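# Reorient a loose part in the upturned hand

## Task

The part starts resting loose on the palm, which faces up. Rotate it using only this hand (the wrist camera, its post and the arm's final link count as the hand) until its orientation in the hand matches the two goal pictures. It fails if the part contacts anything else or leaves the hand. To finish, keep the part motionless for a moment in the palm or fingers, clear of the wrist, camera and post, with the palm pointing straight up and no hand motor showing "moving" or "overload" or accumulating toward a shutdown (a motor dead from the first reading is exempt), then declare it done.

## Robot and tools

ROBOT. One six-joint arm carries a right hand with sixteen motors: index, middle, ring and thumb, four each. Joint ranges in rad, base to gripper: waist -2.880 to 2.880, shoulder 0.000 to 3.142, elbow 0.000 to 3.019, wrist pitch -1.693 to 1.571, wrist yaw -1.571 to 1.571, wrist roll -2.094 to 2.094. The elbow cannot fully straighten. In some episodes the elbow sags under load, so each action that does not re-aim at the wanted pose lets the hand drop and the palm tip further. Moves often finish a centimetre or more off, usually low.

FRAMES. Results report the hand point in the scene frame: end_effector_position in metres, end_effector_quat_wxyz. The origin is on the table top under the arm base, +z is up, and +y is to the left when facing along +x. The base may be tilted, and the printed position drifts from the truth at long reach. The hand point sits in front of the palm where thumb tip meets index and middle tips. Its own axes: +z runs along straight fingers toward the tips, +x across the palm away from the thumb, +y outward from the palm face, which is at y = -0.062 m. Knuckles of straight fingers are at z = -0.017 m, fingertip ends 0.139 m beyond; bending moves tips toward +y. Palm facing straight up means hand +y points along scene +z. A fixed mast near the wrist on the palm side occupies x +0.05 to +0.10, z -0.16 to -0.11, out to y = +0.06 m; the part must not rest on it. Only the rubber fingertip caps grip well.

ROW FORMAT (shared by execute_actions and move). One row is 24 numbers, each in [-1, 1], for the single arm and hand: dx, dy, dz, rx, ry, rz, then sixteen hand numbers, then current_limit, speed. The first six are an offset, not a pose: a target displacement of the hand point from its measured pose at the start of the action, expressed in the hand point's own axes. 1.0 equals 0.6 m or 180 degrees; rx, ry, rz form one rotation vector. Each control step the commanded pose is clipped to within 70 mm and 16 degrees of the measured pose; after an action the arm continues at most to the last clipped pose, so large offsets need several actions. Position wins over orientation when both cannot be met.

HAND NUMBERS, absolute goal settings in this order: index_mcp, index_abd, index_pip, index_dip, middle_mcp, middle_abd, middle_pip, middle_dip, ring_mcp, ring_abd, ring_pip, ring_dip, thumb_cmc, thumb_axl, thumb_mcp, thumb_ipl. Each maps linearly between its stops (degrees at +1, at -1; straight value). Per finger, going toward -1: _mcp curls at the knuckle toward the palm (-18, +128; +0.75); _abd swings the finger sideways away from the thumb (-60, +60; +0.00); _pip bends the middle joint (-29, +108; +0.58); _dip the tip joint (-21, +117; +0.70). thumb_cmc toward -1 swings the thumb from flat beside the palm to in front of it (-20, +120; +0.71); thumb_axl rolls it about its length (-27, +140; +0.68); thumb_mcp (-69, +109; +0.23) and thumb_ipl (-77, +108; +0.17) bend it, toward +z when thumb_axl is straight, and in the cmc swing direction when thumb_axl is at -0.40. current_limit: -1 gives 0 mA, +1 gives 550 mA, floor 11 mA; it also caps hinge speed, and far below 0 a finger may not lift. speed: set-points travel at (speed + 1) / 2 of 5.9 rad/s, floor 0.001 of that. Initially current_limit +0.4, speed -0.6; values persist until rewritten. Motors differ in strength.

TOOLS.
execute_actions(actions): a list of actions; each action is a table of up to 15 rows, one per 1/30 s step, and a short table repeats its last row to fill 15 steps (0.5 s). Every row is measured from the action's start pose, not the prior row. The first action of a call starts from the last pose a result reported. An empty list just returns state and images.
move(target, speed, blocking): target is one row as above, offset from the pose in the latest result showing one; the hand point follows a straight path lasting 0.5 to 10 s (cut off at 10 s), turning the short way. speed is the path's top speed in m/s, 0.002 to 0.5, default 0.25, rotation up to twice that in rad/s. Hand numbers are sent at once. It ignores obstacles; faster and deeper-past-contact targets hit harder. blocking=false returns after 0.5 s; then use wait or stop before any new row or move. The "move:" line gives the ending (done, off_target, moving, held, fault), limits (paced = pose clipped; held = steps blocked, after which the arm may surge) and distance from target.
wait(seconds): 0 to 10, holds the last command; a running move continues.
stop(): brakes a running move; needs room.
zoom_image(camera, region): camera cam_high, cam_low or cam_wrist (all 504x504); region [x0, y0, x1, y1] pixels from top-left, at most 504 by 504.
show_instructions(): shows the reference goal images.
finished_scene(scene): pass the current scene's number (1 here); irreversible.

RESULTS. Per-motor lists in the order above: hand_goal (written goals; repeating them keeps a grip), hand_measured (actual hinge positions; repeating these releases), hand_current_ma (positive pushes toward -1), hand_state (moving, goal, blocked, overload). A motor accumulates seconds at 495 mA or more and discharges below; at 5 s it shuts off for 10 s, then resumes its last goal. HELD marks held-back steps; MOTOR HOT warns from 85 °C, and at 100 °C the arm drops (OVER-TEMPERATURE FAULT). After any FAULT or HAND FAULT line, the remaining calls of that reply are skipped, and hand commands during an arm stop are discarded.

AVOID. Letting the part fall, touch the table or mast, or slide onto the wrist; hard or fast contacts; sustained high currents; tilting the palm away from up at the end. Outside disturbances may nudge loose objects occasionally. Smooth, quick motion is preferred.

Each tool is called after "Emit:" as name(argument=value, ...) on one line, values as JSON.

Reference images:

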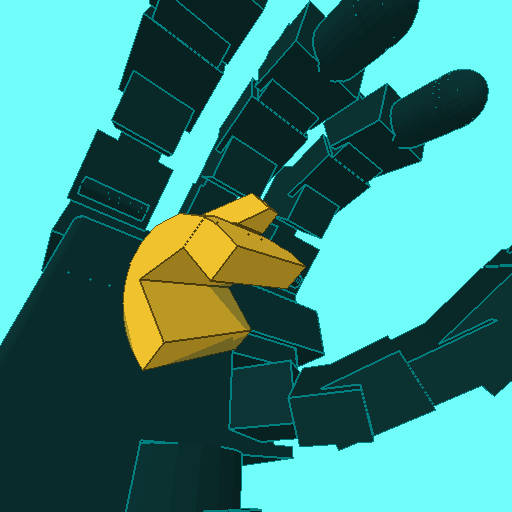

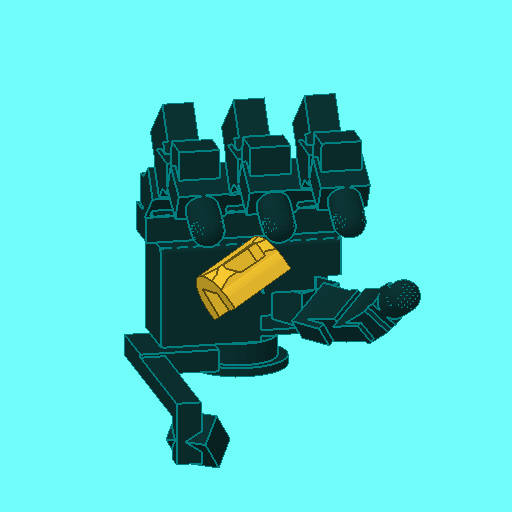

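## Session

Emit:
execute_actions(actions=[])

Scene clock: 0.00 s.
end_effector_position=(+0.5088, +0.0033, +0.4580) hand_goal=(+0.046, +0.000, -0.008, +0.280, +0.046, +0.000, -0.008, +0.280, +0.046, +0.000, -0.008, +0.280, -0.104, +0.266, +0.032, -0.018) hand_measured=(+0.062, +0.000, -0.006, +0.282, +0.062, +0.000, -0.006, +0.282, +0.064, +0.000, -0.006, +0.282, -0.090, +0.270, +0.034, -0.016) hand_current_ma=(+89, +0, +14, +12, +91, +0, +14, +12, +98, +0, +15, +13, +76, +27, +11, +11) hand_state=(goal, goal, goal, goal, goal, goal, goal, goal, goal, goal, goal, goal, goal, goal, goal, goal) hand_current_limit=0.40 hand_speed=-0.60 end_effector_quat_wxyz=(+0.497, +0.497, +0.506, +0.500)
Joint positions: [ 0.106  1.141  0.643  0.491  0.063 -0.01 ]
Joint velocities: [-0.015  0.005 -0.017 -0.002 -0.022 -0.037]
Hand target: +0.512, +0.003, +0.471; +0.503, +0.491, +0.499, +0.506

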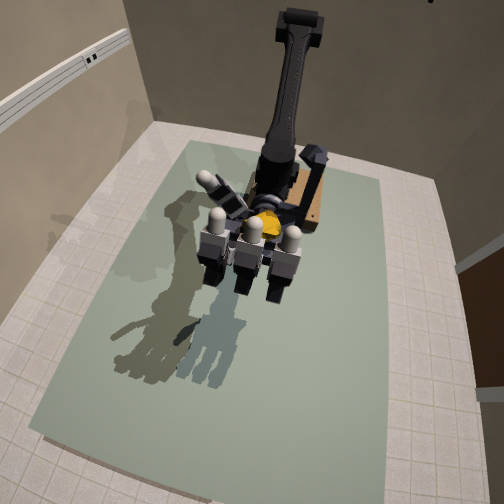

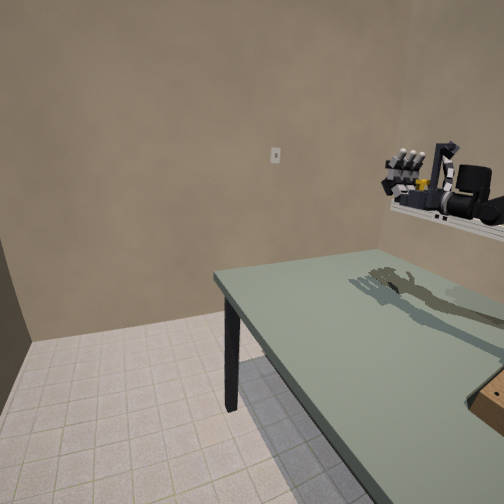

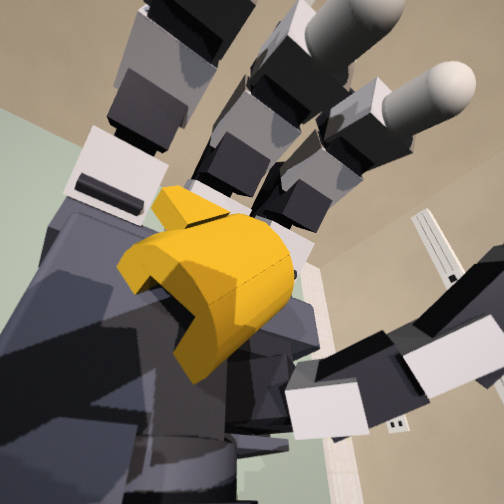

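Emit:
zoom_image(camera="cam_high", region=[190,140,340,290])

Emit:
zoom_image(camera="cam_low", region=[370,130,490,230])

Emit:
zoom_image(camera="cam_wrist", region=[80,150,340,410])

Region (190, 140, 340, 290) of cam_high's 504x504 image, scaled by 3.360, with more detail than that image has.

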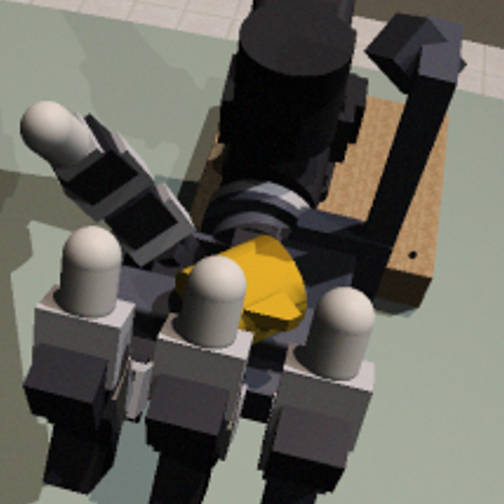

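Region (370, 130, 490, 230) of cam_low's 504x504 image, scaled by 4.200, with more detail than that image has.

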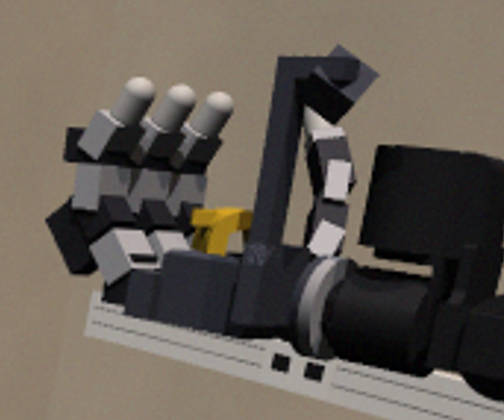

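Region (80, 150, 340, 410) of cam_wrist's 504x504 image, scaled by 1.938, with more detail than that image has.

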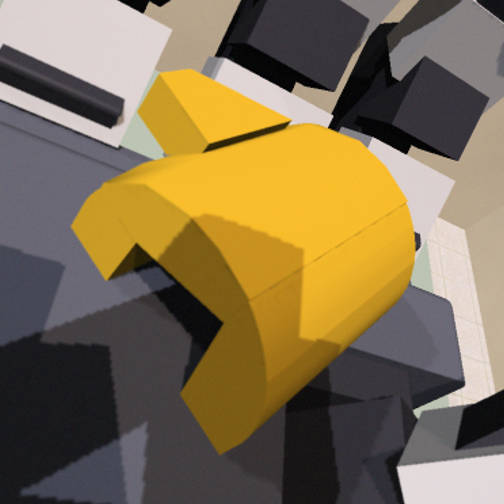

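Emit:
execute_actions(actions=[[[0,0.022,0.005,0,0,0,0.5,0,0.4,0.5,0.5,0,0.4,0.5,0.5,0,0.4,0.5,0.3,0.27,0.2,0.1,0.4,-0.3]]])

Emit:
wait(seconds=0.3)

Emit:
zoom_image(camera="cam_high", region=[170,150,340,320])

Scene clock: 5.90 s.
end_effector_position=(+0.5109, +0.0034, +0.4507) hand_goal=(+0.500, +0.000, +0.400, +0.500, +0.500, +0.000, +0.400, +0.500, +0.500, +0.000, +0.400, +0.500, +0.300, +0.270, +0.200, +0.100) hand_measured=(+0.510, +0.000, +0.400, +0.498, +0.510, +0.000, +0.400, +0.498, +0.512, +0.000, +0.400, +0.498, +0.310, +0.270, +0.200, +0.098) hand_current_ma=(+56, +0, +2, -11, +58, +0, +2, -11, +62, +0, +3, -12, +52, +3, +5, -9) hand_state=(goal, goal, goal, goal, goal, goal, goal, goal, goal, goal, goal, goal, goal, goal, goal, goal) hand_current_limit=0.40 hand_speed=-0.30 end_effector_quat_wxyz=(+0.490, +0.504, +0.514, +0.491)
Joint positions: [ 0.106  1.138  0.643  0.457  0.063 -0.01 ]
Joint velocities: [-0.005 -0.005  0.012  0.017  0.066  0.037]
Hand target: +0.511, +0.003, +0.471; +0.497, +0.497, +0.506, +0.500
Off the commanded pose: 0.020 m, 2 deg.
Step readings (end_effector_position):
0: (+0.5088, +0.0033, +0.4580)
1: (+0.5091, +0.0033, +0.4570)
2: (+0.5093, +0.0033, +0.4560)
4: (+0.5101, +0.0034, +0.4533)
8: (+0.5106, +0.0034, +0.4515)
15: end_effector_position above

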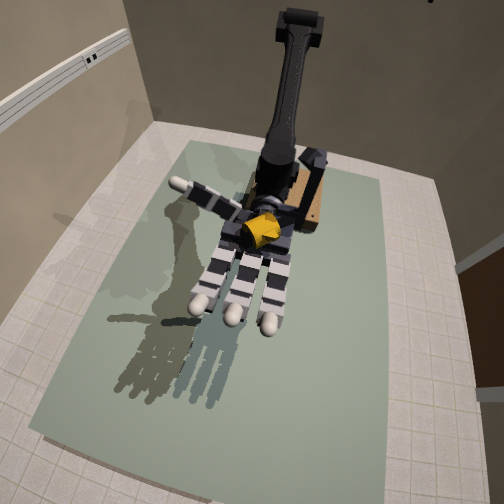

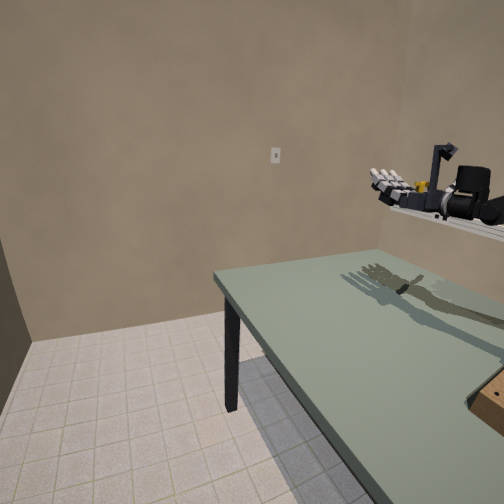

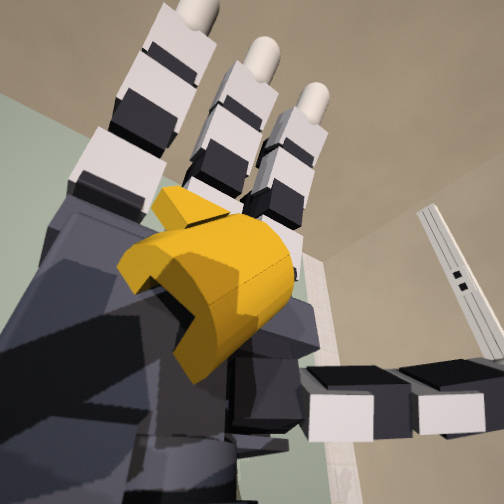

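Scene clock: 6.20 s.
end_effector_position=(+0.5109, +0.0034, +0.4507) hand_goal=(+0.500, +0.000, +0.400, +0.500, +0.500, +0.000, +0.400, +0.500, +0.500, +0.000, +0.400, +0.500, +0.300, +0.270, +0.200, +0.100) hand_measured=(+0.510, +0.000, +0.400, +0.498, +0.510, +0.000, +0.400, +0.498, +0.512, +0.000, +0.400, +0.498, +0.310, +0.270, +0.200, +0.098) hand_current_ma=(+57, +0, +2, -11, +58, +0, +2, -11, +63, +0, +3, -12, +52, +3, +5, -9) hand_state=(goal, goal, goal, goal, goal, goal, goal, goal, goal, goal, goal, goal, goal, goal, goal, goal) hand_current_limit=0.40 hand_speed=-0.30 end_effector_quat_wxyz=(+0.490, +0.504, +0.514, +0.491)
Joint positions: [ 0.106  1.138  0.643  0.457  0.063 -0.01 ]
Joint velocities: [ 0.005 -0.005  0.002  0.007  0.007 -0.037]
Hand target: +0.511, +0.003, +0.471; +0.497, +0.497, +0.506, +0.500
Off the commanded pose: 0.020 m, 2 deg.
wait: 0.30 s; at rest by 0.17 s

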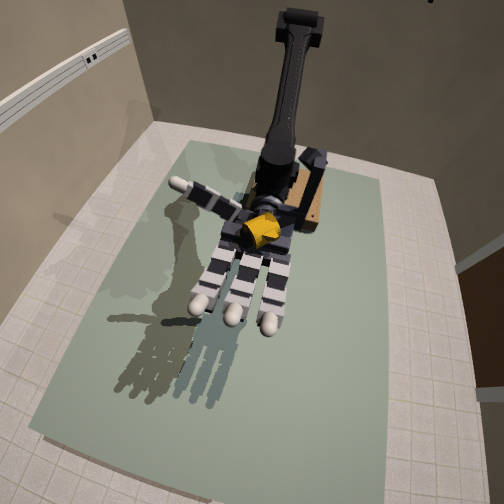

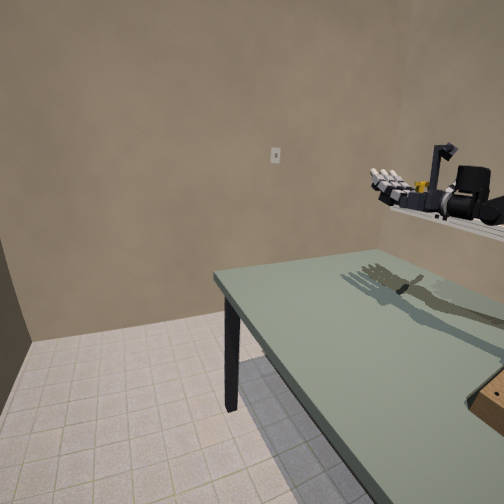

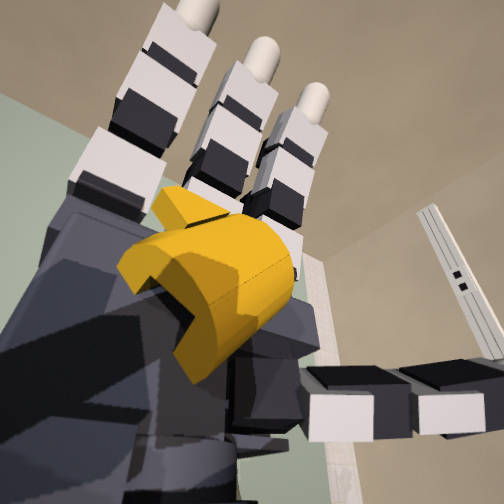

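Region (170, 150, 340, 320) of cam_high's 504x504 image, scaled by 2.965, with more detail than that image has.

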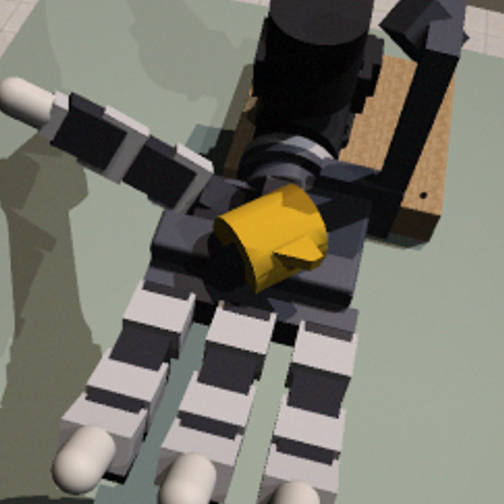

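Emit:
execute_actions(actions=[[[0,0.03,0,-0.015,0,0,0.5,0,0.4,0.5,0.5,0,0.4,0.5,0.6,0.2,-0.9,-0.5,0.3,0.27,0.2,0.1,0.4,-0.2]],[[0,0.03,0,-0.01,0,0,0.5,0,0.4,0.5,0.5,0,0.4,0.5,0.6,0.2,-0.9,-0.5,0.3,0.27,0.2,0.1,0.4,-0.2]],[[0,0.03,0,-0.01,0,0,0.5,0,0.4,0.5,0.5,0,0.4,0.5,0.2,0.2,-0.9,-0.5,0.3,0.27,0.2,0.1,0.4,-0.5]]])

Emit:
zoom_image(camera="cam_high", region=[170,150,340,320])

Scene clock: 13.10 s.
end_effector_position=(+0.5104, +0.0034, +0.4524) hand_goal=(+0.500, +0.000, +0.400, +0.500, +0.500, +0.000, +0.400, +0.500, +0.200, +0.200, -0.900, -0.500, +0.300, +0.270, +0.200, +0.100) hand_measured=(+0.510, +0.000, +0.400, +0.498, +0.510, +0.000, +0.400, +0.498, +0.224, +0.196, -0.900, -0.498, +0.310, +0.270, +0.200, +0.098) hand_current_ma=(+57, +0, +2, -11, +59, +0, +3, -11, +73, -14, +3, +12, +52, +3, +5, -9) hand_state=(goal, goal, goal, goal, goal, goal, goal, goal, moving, goal, goal, goal, goal, goal, goal, goal) hand_current_limit=0.40 hand_speed=-0.50 end_effector_quat_wxyz=(+0.492, +0.503, +0.513, +0.493)
Joint positions: [ 0.106  1.138  0.643  0.464  0.063 -0.01 ]
Joint velocities: [-0.005  0.005  0.007 -0.007  0.066 -0.022]
Hand target: +0.510, +0.003, +0.470; +0.499, +0.495, +0.505, +0.501
Off the commanded pose: 0.018 m, 2 deg.
Step readings (end_effector_position; steps 1 to 15: 1st action; 16 to 30: 2nd action; 31 to 45: 3rd action):
0: (+0.5109, +0.0034, +0.4507)
1: (+0.5108, +0.0034, +0.4509)
2: (+0.5107, +0.0034, +0.4513)
4: (+0.5105, +0.0034, +0.4520)
8: (+0.5104, +0.0034, +0.4523)
15: (+0.5104, +0.0034, +0.4524)
16: (+0.5104, +0.0034, +0.4524)
17: (+0.5104, +0.0034, +0.4524)
19: (+0.5104, +0.0034, +0.4524)
23: (+0.5104, +0.0034, +0.4524)
30: (+0.5104, +0.0034, +0.4524)
31: (+0.5104, +0.0034, +0.4524)
32: (+0.5104, +0.0034, +0.4524)
34: (+0.5104, +0.0034, +0.4524)
38: (+0.5104, +0.0034, +0.4524)
45: end_effector_position above

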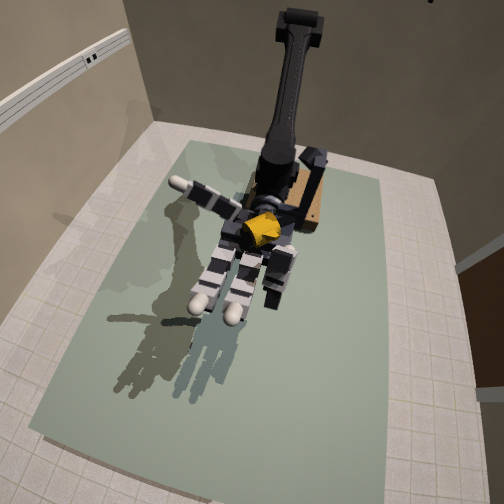

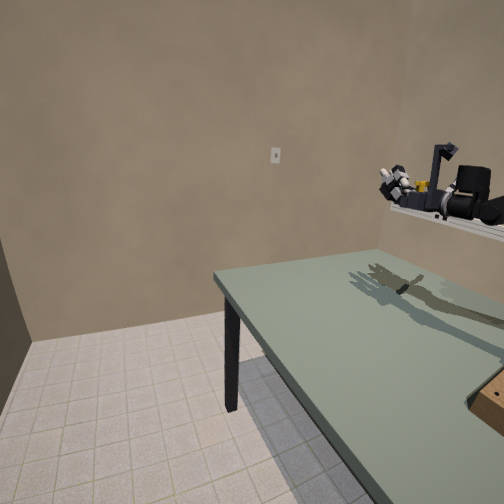

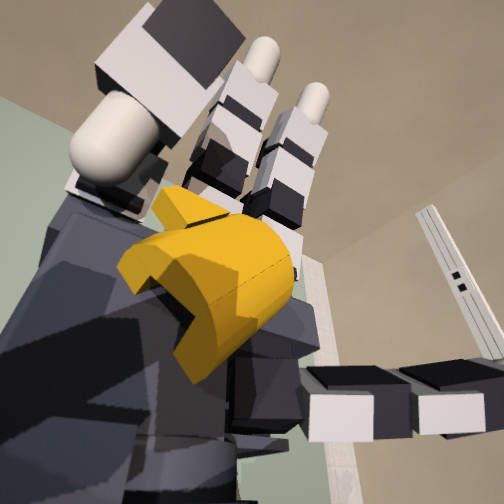

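Region (170, 150, 340, 320) of cam_high's 504x504 image, scaled by 2.965, with more detail than that image has.

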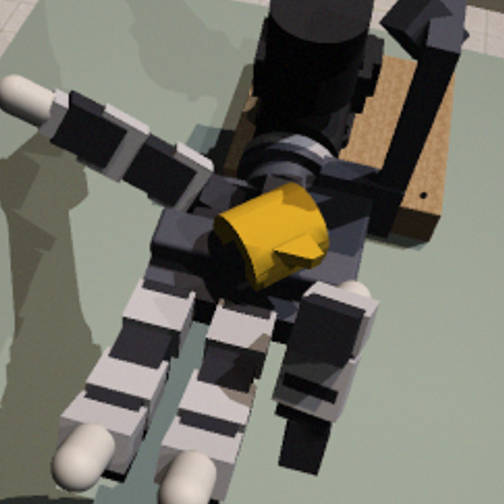

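Emit:
execute_actions(actions=[[[0,0.03,0,-0.01,0,0,0.5,0,0.4,0.5,0.3,-0.3,-0.7,-0.3,0.6,-0.3,0.3,0.4,0.3,0.27,0.2,0.1,0.4,0]],[[0,0.03,0,-0.01,0,0,0.5,0,0.4,0.5,-0.2,-0.3,-0.7,-0.3,0.6,-0.3,0.3,0.4,0.3,0.27,0.2,0.1,0.4,-0.4]]])

Emit:
zoom_image(camera="cam_high", region=[170,150,340,320])

Scene clock: 16.70 s.
end_effector_position=(+0.5104, +0.0034, +0.4524) hand_goal=(+0.500, +0.000, +0.400, +0.500, -0.200, -0.300, -0.700, -0.300, +0.600, -0.300, +0.300, +0.400, +0.300, +0.270, +0.200, +0.100) hand_measured=(+0.510, +0.000, +0.400, +0.498, +0.038, -0.300, -0.626, -0.280, +0.612, -0.296, +0.298, +0.398, +0.310, +0.270, +0.200, +0.098) hand_current_ma=(+57, +0, +2, -11, +384, +0, +373, +107, +59, +13, +3, -13, +52, +3, +5, -9) hand_state=(goal, goal, goal, goal, blocked, goal, blocked, goal, goal, goal, moving, goal, goal, goal, goal, goal) hand_current_limit=0.40 hand_speed=-0.40 end_effector_quat_wxyz=(+0.492, +0.503, +0.513, +0.493)
Joint positions: [ 0.106  1.138  0.643  0.464  0.063 -0.01 ]
Joint velocities: [-0.005 -0.015 -0.017 -0.002 -0.051  0.051]
Hand target: +0.510, +0.003, +0.470; +0.499, +0.495, +0.505, +0.501
Off the commanded pose: 0.018 m, 2 deg.
Step readings (end_effector_position; steps 1 to 15: 1st action; 16 to 30: 2nd action):
0: (+0.5104, +0.0034, +0.4524)
1: (+0.5104, +0.0034, +0.4524)
2: (+0.5104, +0.0034, +0.4524)
4: (+0.5104, +0.0034, +0.4524)
8: (+0.5104, +0.0034, +0.4524)
15: (+0.5104, +0.0034, +0.4524)
16: (+0.5104, +0.0034, +0.4524)
17: (+0.5104, +0.0034, +0.4524)
19: (+0.5104, +0.0034, +0.4524)
23: (+0.5104, +0.0034, +0.4524)
30: end_effector_position above

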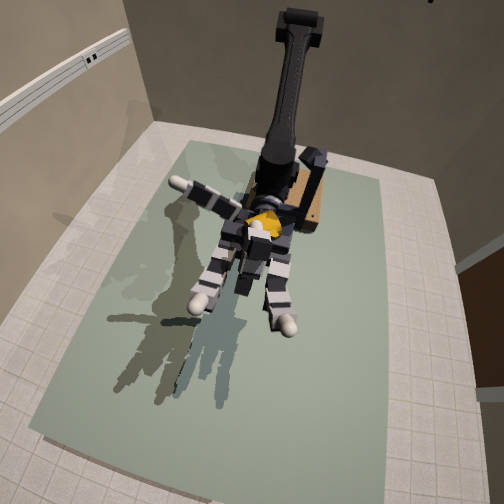

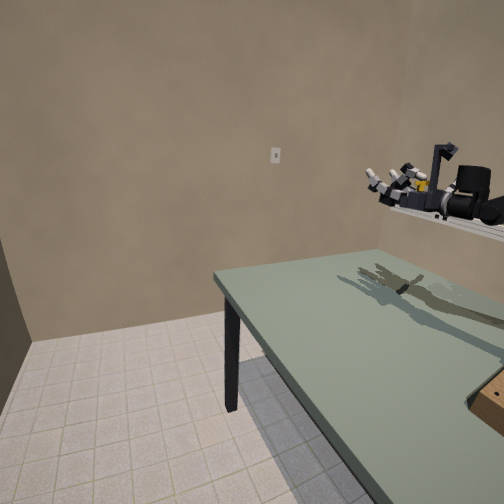

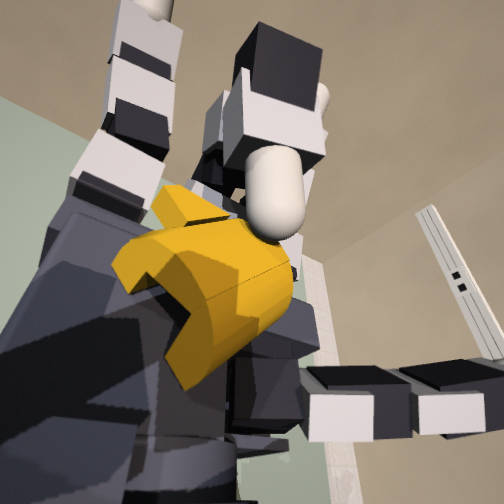

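Region (170, 150, 340, 320) of cam_high's 504x504 image, scaled by 2.965, with more detail than that image has.

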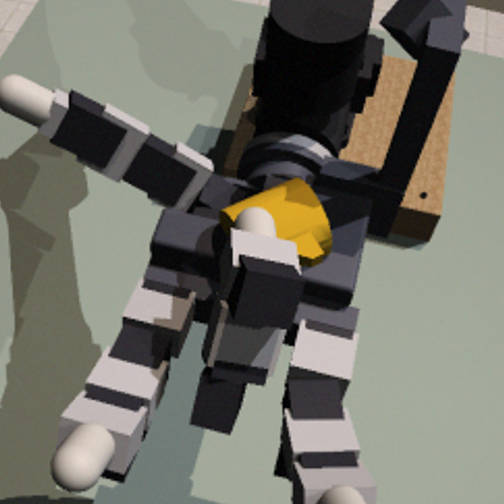

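Emit:
execute_actions(actions=[[[0,0.03,0,-0.01,0,0,0.5,0.2,0.4,0.5,0,0.3,-0.66,-0.3,0.5,-0.5,-0.9,-0.6,0.3,0.27,0.2,0.1,0.4,-0.3]],[[0,0.03,0,-0.01,0,0,0.5,0.2,0.4,0.5,0,0.3,-0.66,-0.3,0.4,-0.5,-0.9,-0.6,0.3,0.27,0.2,0.1,0.4,-0.3]],[[0,0.03,0,-0.01,0,0,0.5,0.2,0.4,0.5,0,0.3,-0.66,-0.3,0.0,-0.5,-0.9,-0.5,0.3,0.27,0.2,0.1,0.4,-0.4]]])

Emit:
zoom_image(camera="cam_high", region=[170,150,340,320])

Scene clock: 19.50 s.
end_effector_position=(+0.5104, +0.0034, +0.4524) hand_goal=(+0.500, +0.200, +0.400, +0.500, +0.000, +0.300, -0.660, -0.300, +0.000, -0.500, -0.900, -0.500, +0.300, +0.270, +0.200, +0.100) hand_measured=(+0.510, +0.198, +0.400, +0.498, +0.012, +0.300, -0.658, -0.298, +0.348, -0.506, -0.884, -0.518, +0.310, +0.270, +0.200, +0.098) hand_current_ma=(+58, -12, +2, -11, +69, -2, +8, +13, +385, -28, +80, -90, +52, +3, +5, -9) hand_state=(goal, goal, goal, goal, goal, goal, goal, goal, blocked, goal, goal, goal, goal, goal, goal, goal) hand_current_limit=0.40 hand_speed=-0.40 end_effector_quat_wxyz=(+0.492, +0.502, +0.513, +0.493)
Joint positions: [ 0.106  1.138  0.643  0.464  0.063 -0.01 ]
Joint velocities: [ 0.005 -0.015 -0.007 -0.007  0.007  0.022]
Hand target: +0.510, +0.004, +0.470; +0.500, +0.495, +0.505, +0.501
Off the commanded pose: 0.018 m, 2 deg.
Step readings (end_effector_position; steps 1 to 15: 1st action; 16 to 30: 2nd action; 31 to 45: 3rd action):
0: (+0.5104, +0.0034, +0.4524)
1: (+0.5104, +0.0034, +0.4524)
2: (+0.5104, +0.0034, +0.4524)
4: (+0.5104, +0.0034, +0.4524)
8: (+0.5104, +0.0034, +0.4524)
15: (+0.5104, +0.0034, +0.4524)
16: (+0.5104, +0.0034, +0.4524)
17: (+0.5104, +0.0034, +0.4524)
19: (+0.5104, +0.0034, +0.4524)
23: (+0.5104, +0.0034, +0.4524)
30: (+0.5104, +0.0034, +0.4524)
31: (+0.5104, +0.0034, +0.4524)
32: (+0.5104, +0.0034, +0.4524)
34: (+0.5104, +0.0034, +0.4524)
38: (+0.5104, +0.0034, +0.4524)
45: end_effector_position above

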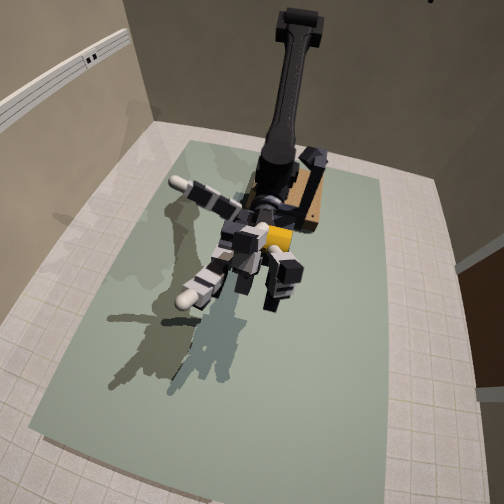

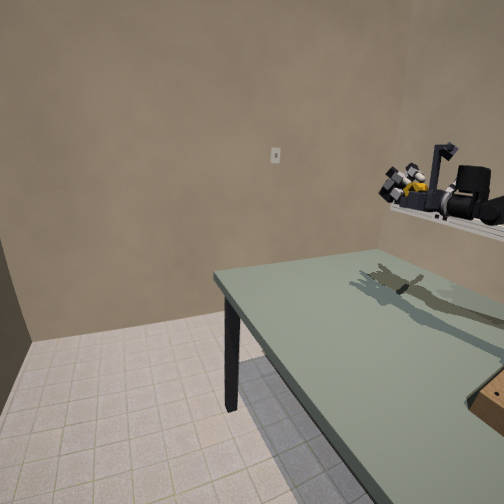

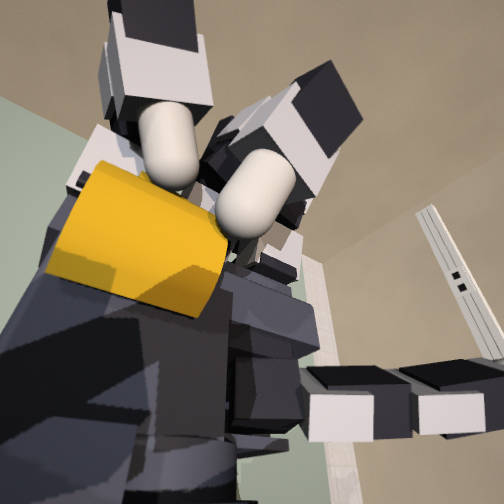

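Region (170, 150, 340, 320) of cam_high's 504x504 image, scaled by 2.965, with more detail than that image has.

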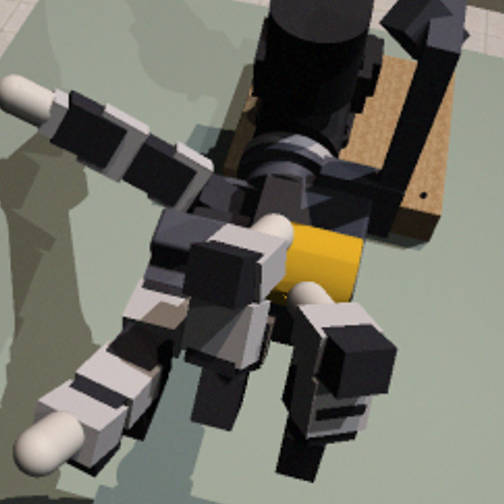

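Emit:
execute_actions(actions=[[[0,0.03,0,-0.01,0,0,0.5,0.5,0.4,0.5,0.35,0.6,-0.8,-0.4,0.3,-0.5,-0.9,-0.5,0.3,0.27,0.2,0.1,0.4,-0.3]],[[0,0.03,0,-0.01,0,0,0.5,0.5,0.4,0.5,0.05,0.6,-0.8,-0.4,0.3,-0.5,-0.9,-0.5,0.3,0.27,0.2,0.1,0.4,-0.3]],[[0,0.03,0,-0.01,0,0,0.5,0.5,0.4,0.5,-0.3,0.5,-0.5,-0.2,0.3,-0.5,-0.9,-0.5,0.3,0.27,0.2,0.1,0.4,-0.5]]])

Emit:
zoom_image(camera="cam_high", region=[170,150,340,320])

Scene clock: 23.57 s.
end_effector_position=(+0.5104, +0.0034, +0.4524) hand_goal=(+0.500, +0.500, +0.400, +0.500, -0.300, +0.500, -0.500, -0.200, +0.300, -0.500, -0.900, -0.500, +0.300, +0.270, +0.200, +0.100) hand_measured=(+0.510, +0.498, +0.400, +0.498, -0.286, +0.506, -0.506, -0.204, +0.348, -0.506, -0.882, -0.514, +0.310, +0.270, +0.200, +0.098) hand_current_ma=(+58, -11, +2, -11, +9, +23, -35, -19, +256, -30, +89, -69, +52, +3, +5, -9) hand_state=(goal, goal, goal, goal, moving, goal, goal, goal, blocked, goal, goal, goal, goal, goal, goal, goal) hand_current_limit=0.40 hand_speed=-0.50 end_effector_quat_wxyz=(+0.492, +0.502, +0.513, +0.493)
Joint positions: [ 0.106  1.138  0.643  0.464  0.063 -0.01 ]
Joint velocities: [-0.005 -0.015 -0.007 -0.002  0.022  0.007]
Hand target: +0.510, +0.004, +0.470; +0.500, +0.495, +0.505, +0.501
Off the commanded pose: 0.018 m, 2 deg.
Step readings (end_effector_position; steps 1 to 15: 1st action; 16 to 30: 2nd action; 31 to 45: 3rd action):
0: (+0.5104, +0.0034, +0.4524)
1: (+0.5104, +0.0034, +0.4524)
2: (+0.5104, +0.0034, +0.4524)
4: (+0.5104, +0.0034, +0.4524)
8: (+0.5104, +0.0034, +0.4524)
15: (+0.5104, +0.0034, +0.4524)
16: (+0.5104, +0.0034, +0.4524)
17: (+0.5104, +0.0034, +0.4524)
19: (+0.5104, +0.0034, +0.4524)
23: (+0.5104, +0.0034, +0.4524)
30: (+0.5104, +0.0034, +0.4524)
31: (+0.5104, +0.0034, +0.4524)
32: (+0.5104, +0.0034, +0.4524)
34: (+0.5104, +0.0034, +0.4524)
38: (+0.5104, +0.0034, +0.4524)
45: end_effector_position above

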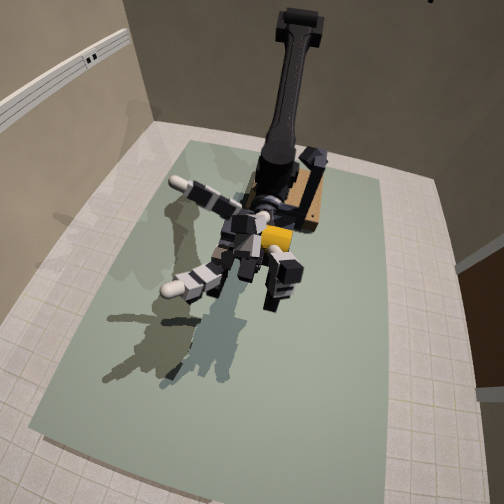

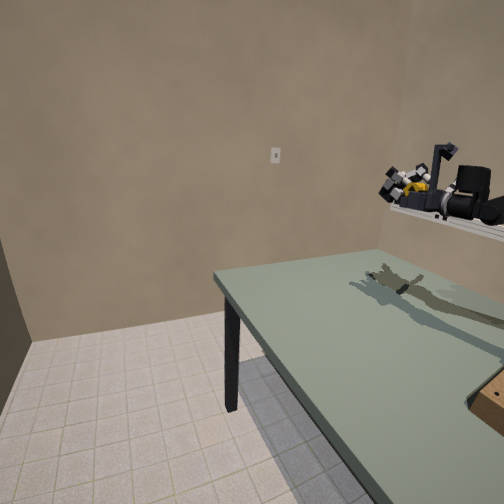

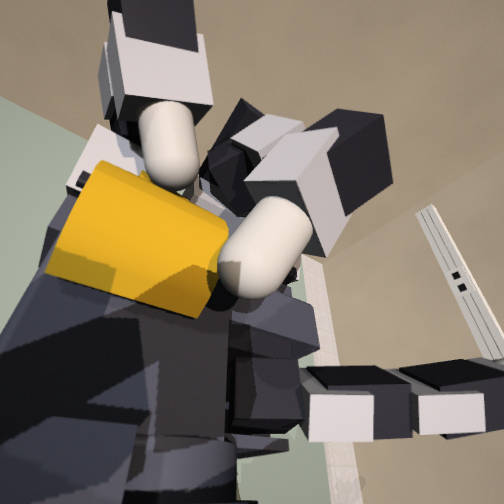

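Region (170, 150, 340, 320) of cam_high's 504x504 image, scaled by 2.965, with more detail than that image has.

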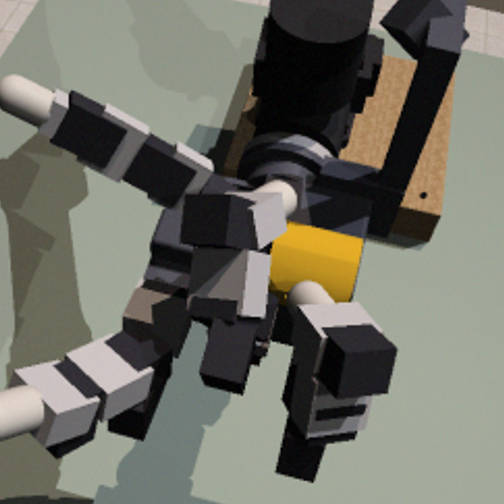

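Emit:
execute_actions(actions=[[[0,0.03,0,-0.02,0,0.06,0.0,0,-0.7,-0.3,0.4,0,-0.3,0,0.6,-0.3,-0.7,-0.3,-0.3,0.27,0.0,0.1,0.4,-0.2]],[[0,0.03,0,-0.01,0,0.04,0.0,0,-0.7,-0.3,0.4,0,-0.3,0,0.6,-0.3,-0.7,-0.3,-0.3,0.27,0.0,0.1,0.4,-0.2]]])

Emit:
zoom_image(camera="cam_high", region=[170,150,340,320])

Scene clock: 26.67 s.
end_effector_position=(+0.5067, -0.0013, +0.4463) hand_goal=(+0.000, +0.000, -0.700, -0.300, +0.400, +0.000, -0.300, +0.000, +0.600, -0.300, -0.700, -0.300, -0.300, +0.270, +0.000, +0.100) hand_measured=(+0.014, +0.002, -0.662, -0.292, +0.406, +0.004, -0.302, -0.004, +0.608, -0.302, -0.704, -0.304, -0.284, +0.270, +0.002, +0.098) hand_current_ma=(+75, +12, +204, +43, +36, +17, -12, -18, +39, -13, -21, -22, +78, +3, +11, -8) hand_state=(goal, goal, blocked, goal, goal, goal, goal, goal, goal, goal, goal, goal, goal, goal, goal, goal) hand_current_limit=0.40 hand_speed=-0.20 end_effector_quat_wxyz=(+0.426, +0.568, +0.431, +0.556)
Joint positions: [0.167 1.138 0.643 0.476 0.141 0.267]
Joint velocities: [ 0.005 -0.005  0.002  0.012 -0.066  0.022]
Hand target: +0.507, +0.001, +0.470; +0.428, +0.560, +0.420, +0.571
Off the commanded pose: 0.024 m, 2 deg.
Step readings (end_effector_position; steps 1 to 15: 1st action; 16 to 30: 2nd action):
0: (+0.5104, +0.0034, +0.4524)
1: (+0.5100, +0.0013, +0.4524)
2: (+0.5092, -0.0012, +0.4526)
4: (+0.5081, +0.0003, +0.4533)
8: (+0.5076, +0.0058, +0.4528)
15: (+0.5074, +0.0036, +0.4522)
16: (+0.5071, +0.0021, +0.4517)
17: (+0.5067, +0.0002, +0.4510)
19: (+0.5065, -0.0006, +0.4495)
23: (+0.5067, +0.0002, +0.4475)
30: end_effector_position above

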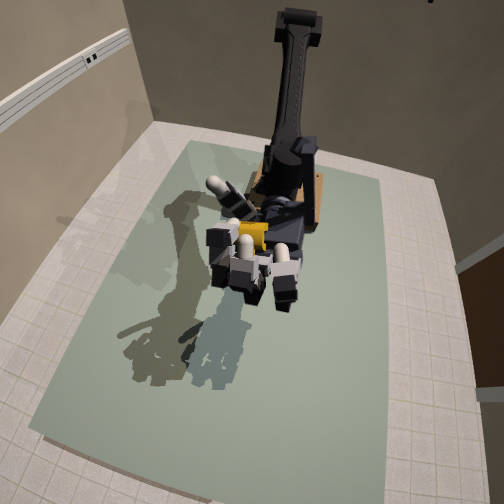

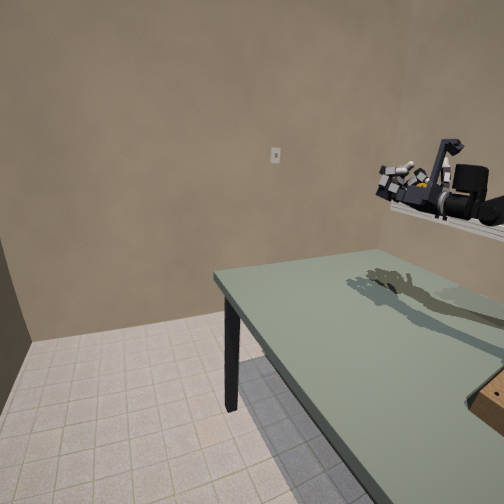

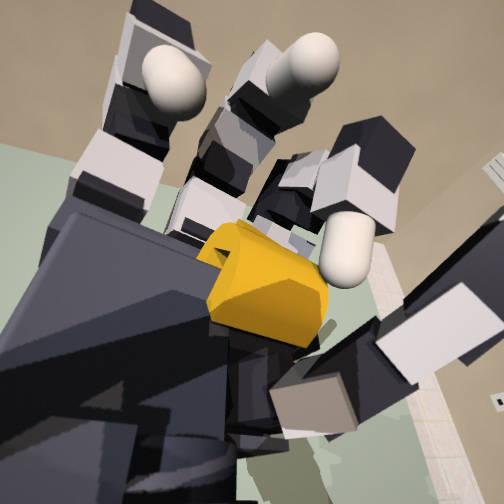

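Region (170, 150, 340, 320) of cam_high's 504x504 image, scaled by 2.965, with more detail than that image has.

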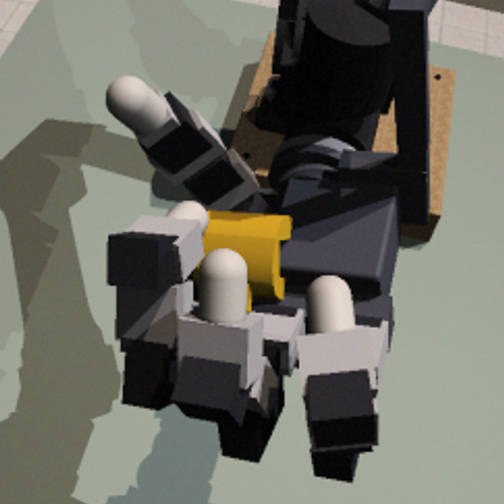

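Emit:
execute_actions(actions=[[[0.02,0.04,0,-0.015,0,-0.06,0.0,0,-0.7,-0.3,0.4,0,-0.3,0,0.6,-0.3,-0.7,-0.3,0.2,0.27,0.2,0.1,0.4,-0.4]],[[0.01,0.035,0,-0.01,0,-0.04,0.0,0,-0.7,-0.3,0.4,0,-0.3,0,0.6,-0.3,-0.7,-0.3,0.2,0.27,0.2,0.1,0.4,-0.4]],[[0,0.03,0,-0.01,0,0,-0.15,0.7,-0.7,-0.3,0.4,0,-0.3,0,0.6,-0.3,-0.7,-0.3,0.2,0.27,0.2,0.1,0.4,-0.5]],[[0,0.03,0,-0.01,0,0,-0.25,0.8,-0.7,-0.3,0.4,0,-0.3,0,0.6,-0.3,-0.7,-0.3,0.2,0.27,0.2,0.1,0.4,-0.5]]])

Emit:
zoom_image(camera="cam_high", region=[170,150,340,320])

Scene clock: 30.60 s.
end_effector_position=(+0.5082, +0.0123, +0.4559) hand_goal=(-0.250, +0.800, -0.700, -0.300, +0.400, +0.000, -0.300, +0.000, +0.600, -0.300, -0.700, -0.300, +0.200, +0.270, +0.200, +0.100) hand_measured=(-0.244, +0.798, -0.698, -0.298, +0.408, +0.004, -0.302, -0.004, +0.608, -0.302, -0.704, -0.304, +0.212, +0.270, +0.202, +0.100) hand_current_ma=(+33, -8, +6, +12, +38, +13, -12, -18, +39, -12, -21, -22, +57, +3, +7, -7) hand_state=(goal, goal, goal, goal, goal, goal, goal, goal, goal, goal, goal, goal, goal, goal, goal, goal) hand_current_limit=0.40 hand_speed=-0.50 end_effector_quat_wxyz=(+0.503, +0.498, +0.511, +0.487)
Joint positions: [ 0.135  1.138  0.643  0.476  0.108 -0.03 ]
Joint velocities: [ 0.005 -0.015 -0.007 -0.012 -0.022 -0.037]
Hand target: +0.508, +0.013, +0.474; +0.511, +0.490, +0.503, +0.495
Off the commanded pose: 0.018 m, 2 deg.
Step readings (end_effector_position; steps 1 to 15: 1st action; 16 to 30: 2nd action; 31 to 45: 3rd action; 46 to 60: 4th action):
0: (+0.5066, -0.0017, +0.4461)
1: (+0.5067, -0.0002, +0.4471)
2: (+0.5069, +0.0017, +0.4484)
4: (+0.5071, +0.0037, +0.4503)
8: (+0.5074, +0.0040, +0.4520)
15: (+0.5075, +0.0057, +0.4529)
16: (+0.5077, +0.0072, +0.4534)
17: (+0.5079, +0.0089, +0.4540)
19: (+0.5080, +0.0103, +0.4547)
23: (+0.5082, +0.0108, +0.4555)
30: (+0.5082, +0.0123, +0.4559)
31: (+0.5082, +0.0123, +0.4559)
32: (+0.5082, +0.0123, +0.4559)
34: (+0.5082, +0.0123, +0.4559)
38: (+0.5082, +0.0123, +0.4559)
45: (+0.5082, +0.0123, +0.4559)
46: (+0.5082, +0.0123, +0.4559)
47: (+0.5082, +0.0123, +0.4559)
49: (+0.5082, +0.0123, +0.4559)
53: (+0.5082, +0.0123, +0.4559)
60: end_effector_position above

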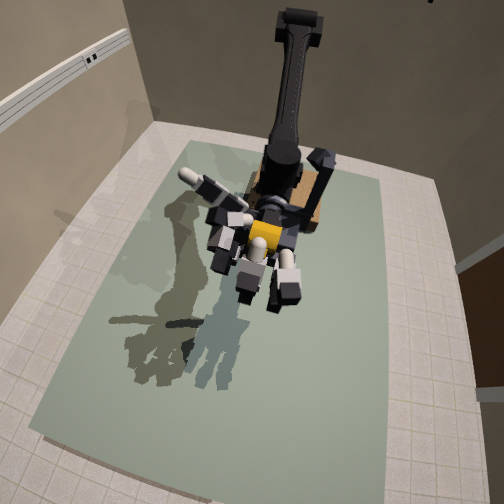

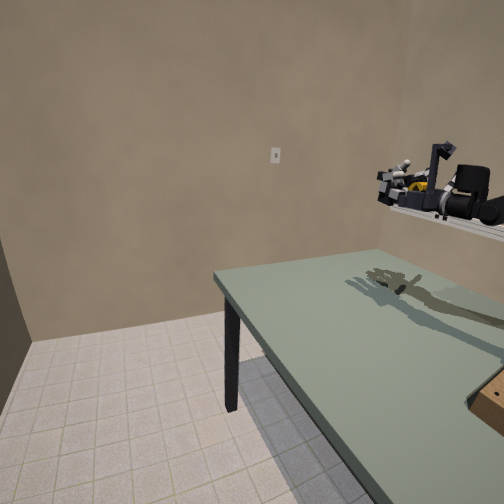

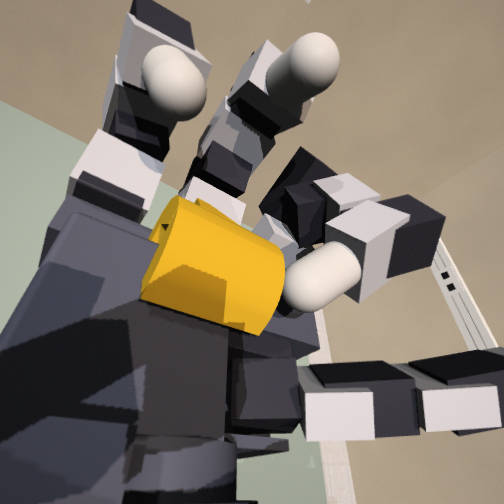

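Region (170, 150, 340, 320) of cam_high's 504x504 image, scaled by 2.965, with more detail than that image has.

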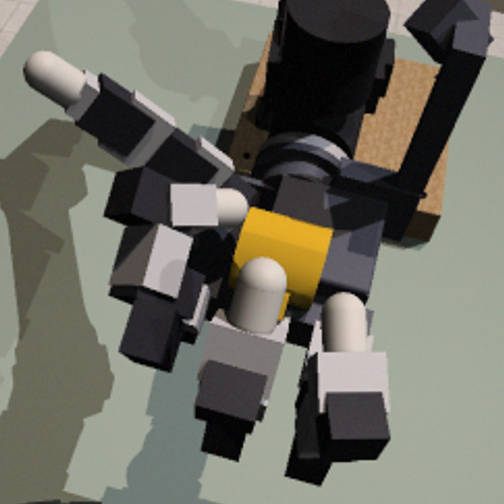

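Emit:
execute_actions(actions=[[[0,0.03,0,-0.01,0,0,0.3,0.8,-0.5,-0.3,0.3,-0.4,-0.75,-0.3,0.6,-0.6,-0.5,-0.3,0.2,0.27,0.2,0.1,0.4,-0.3]],[[0,0.03,0,-0.01,0,0,0.3,0.8,-0.5,-0.3,0.0,-0.4,-0.75,-0.3,0.6,-0.6,-0.5,-0.3,0.2,0.27,0.2,0.1,0.4,-0.5]],[[0,0.03,0,-0.01,0,0,0.3,0.8,-0.5,-0.3,-0.2,-0.4,-0.55,-0.15,0.6,-0.6,-0.5,-0.3,0.2,0.27,0.2,0.1,0.4,-0.6]],[[0,0.03,0,-0.01,0,0,0.3,0.8,-0.5,-0.3,-0.2,0.3,-0.55,-0.15,0.6,-0.6,-0.5,-0.3,0.2,0.27,0.2,0.1,0.4,-0.4]]])

Emit:
zoom_image(camera="cam_high", region=[170,150,340,320])

Scene clock: 35.53 s.
end_effector_position=(+0.5082, +0.0123, +0.4559) hand_goal=(+0.300, +0.800, -0.500, -0.300, -0.200, +0.300, -0.550, -0.150, +0.600, -0.600, -0.500, -0.300, +0.200, +0.270, +0.200, +0.100) hand_measured=(+0.304, +0.798, -0.504, -0.298, -0.190, +0.256, -0.558, -0.154, +0.608, -0.596, -0.502, -0.304, +0.212, +0.270, +0.202, +0.100) hand_current_ma=(+24, -7, -19, +11, +49, -41, -37, -20, +40, +13, -14, -21, +57, +3, +7, -7) hand_state=(goal, goal, goal, goal, goal, moving, goal, goal, goal, goal, goal, goal, goal, goal, goal, goal) hand_current_limit=0.40 hand_speed=-0.40 end_effector_quat_wxyz=(+0.503, +0.498, +0.511, +0.487)
Joint positions: [ 0.135  1.138  0.643  0.476  0.108 -0.03 ]
Joint velocities: [-0.005 -0.005 -0.012 -0.012 -0.037 -0.11 ]
Hand target: +0.508, +0.013, +0.474; +0.511, +0.490, +0.503, +0.495
Off the commanded pose: 0.018 m, 2 deg.
Step readings (end_effector_position; steps 1 to 15: 1st action; 16 to 30: 2nd action; 31 to 45: 3rd action; 46 to 60: 4th action):
0: (+0.5082, +0.0123, +0.4559)
1: (+0.5082, +0.0123, +0.4559)
2: (+0.5082, +0.0123, +0.4559)
4: (+0.5082, +0.0123, +0.4559)
8: (+0.5082, +0.0123, +0.4559)
15: (+0.5082, +0.0123, +0.4559)
16: (+0.5082, +0.0123, +0.4559)
17: (+0.5082, +0.0123, +0.4559)
19: (+0.5082, +0.0123, +0.4559)
23: (+0.5082, +0.0123, +0.4559)
30: (+0.5082, +0.0123, +0.4559)
31: (+0.5082, +0.0123, +0.4559)
32: (+0.5082, +0.0123, +0.4559)
34: (+0.5082, +0.0123, +0.4559)
38: (+0.5082, +0.0123, +0.4559)
45: (+0.5082, +0.0123, +0.4559)
46: (+0.5082, +0.0123, +0.4559)
47: (+0.5082, +0.0123, +0.4559)
49: (+0.5082, +0.0123, +0.4559)
53: (+0.5082, +0.0123, +0.4559)
60: end_effector_position above

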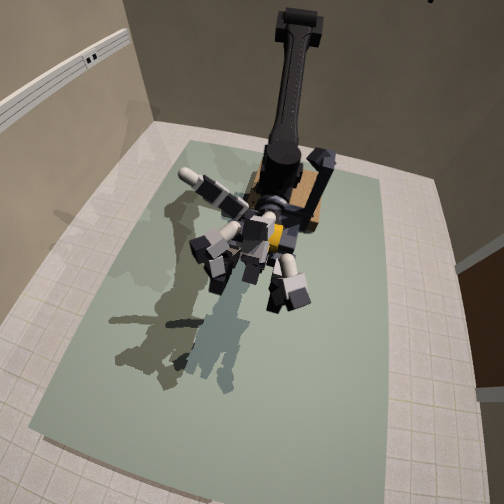

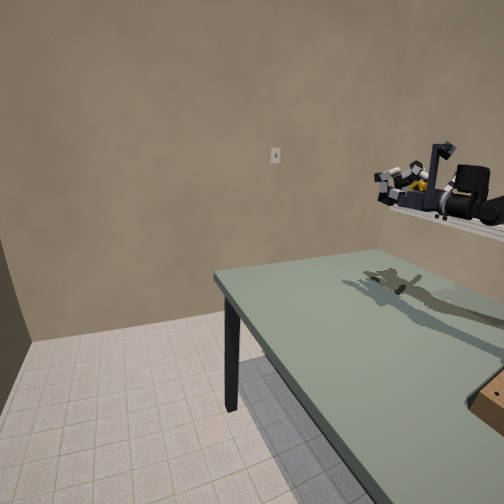

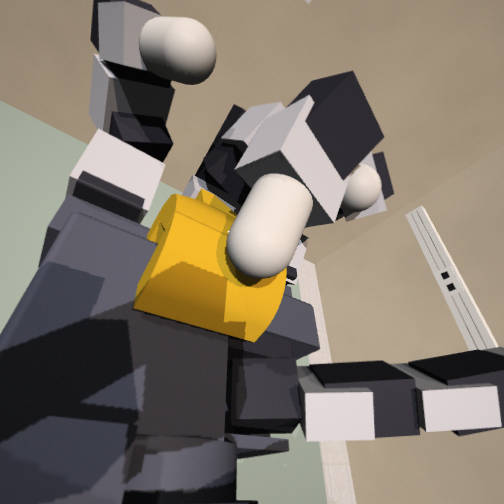

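Region (170, 150, 340, 320) of cam_high's 504x504 image, scaled by 2.965, with more detail than that image has.

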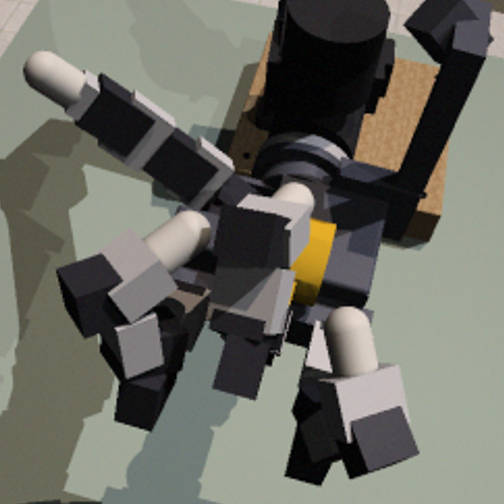

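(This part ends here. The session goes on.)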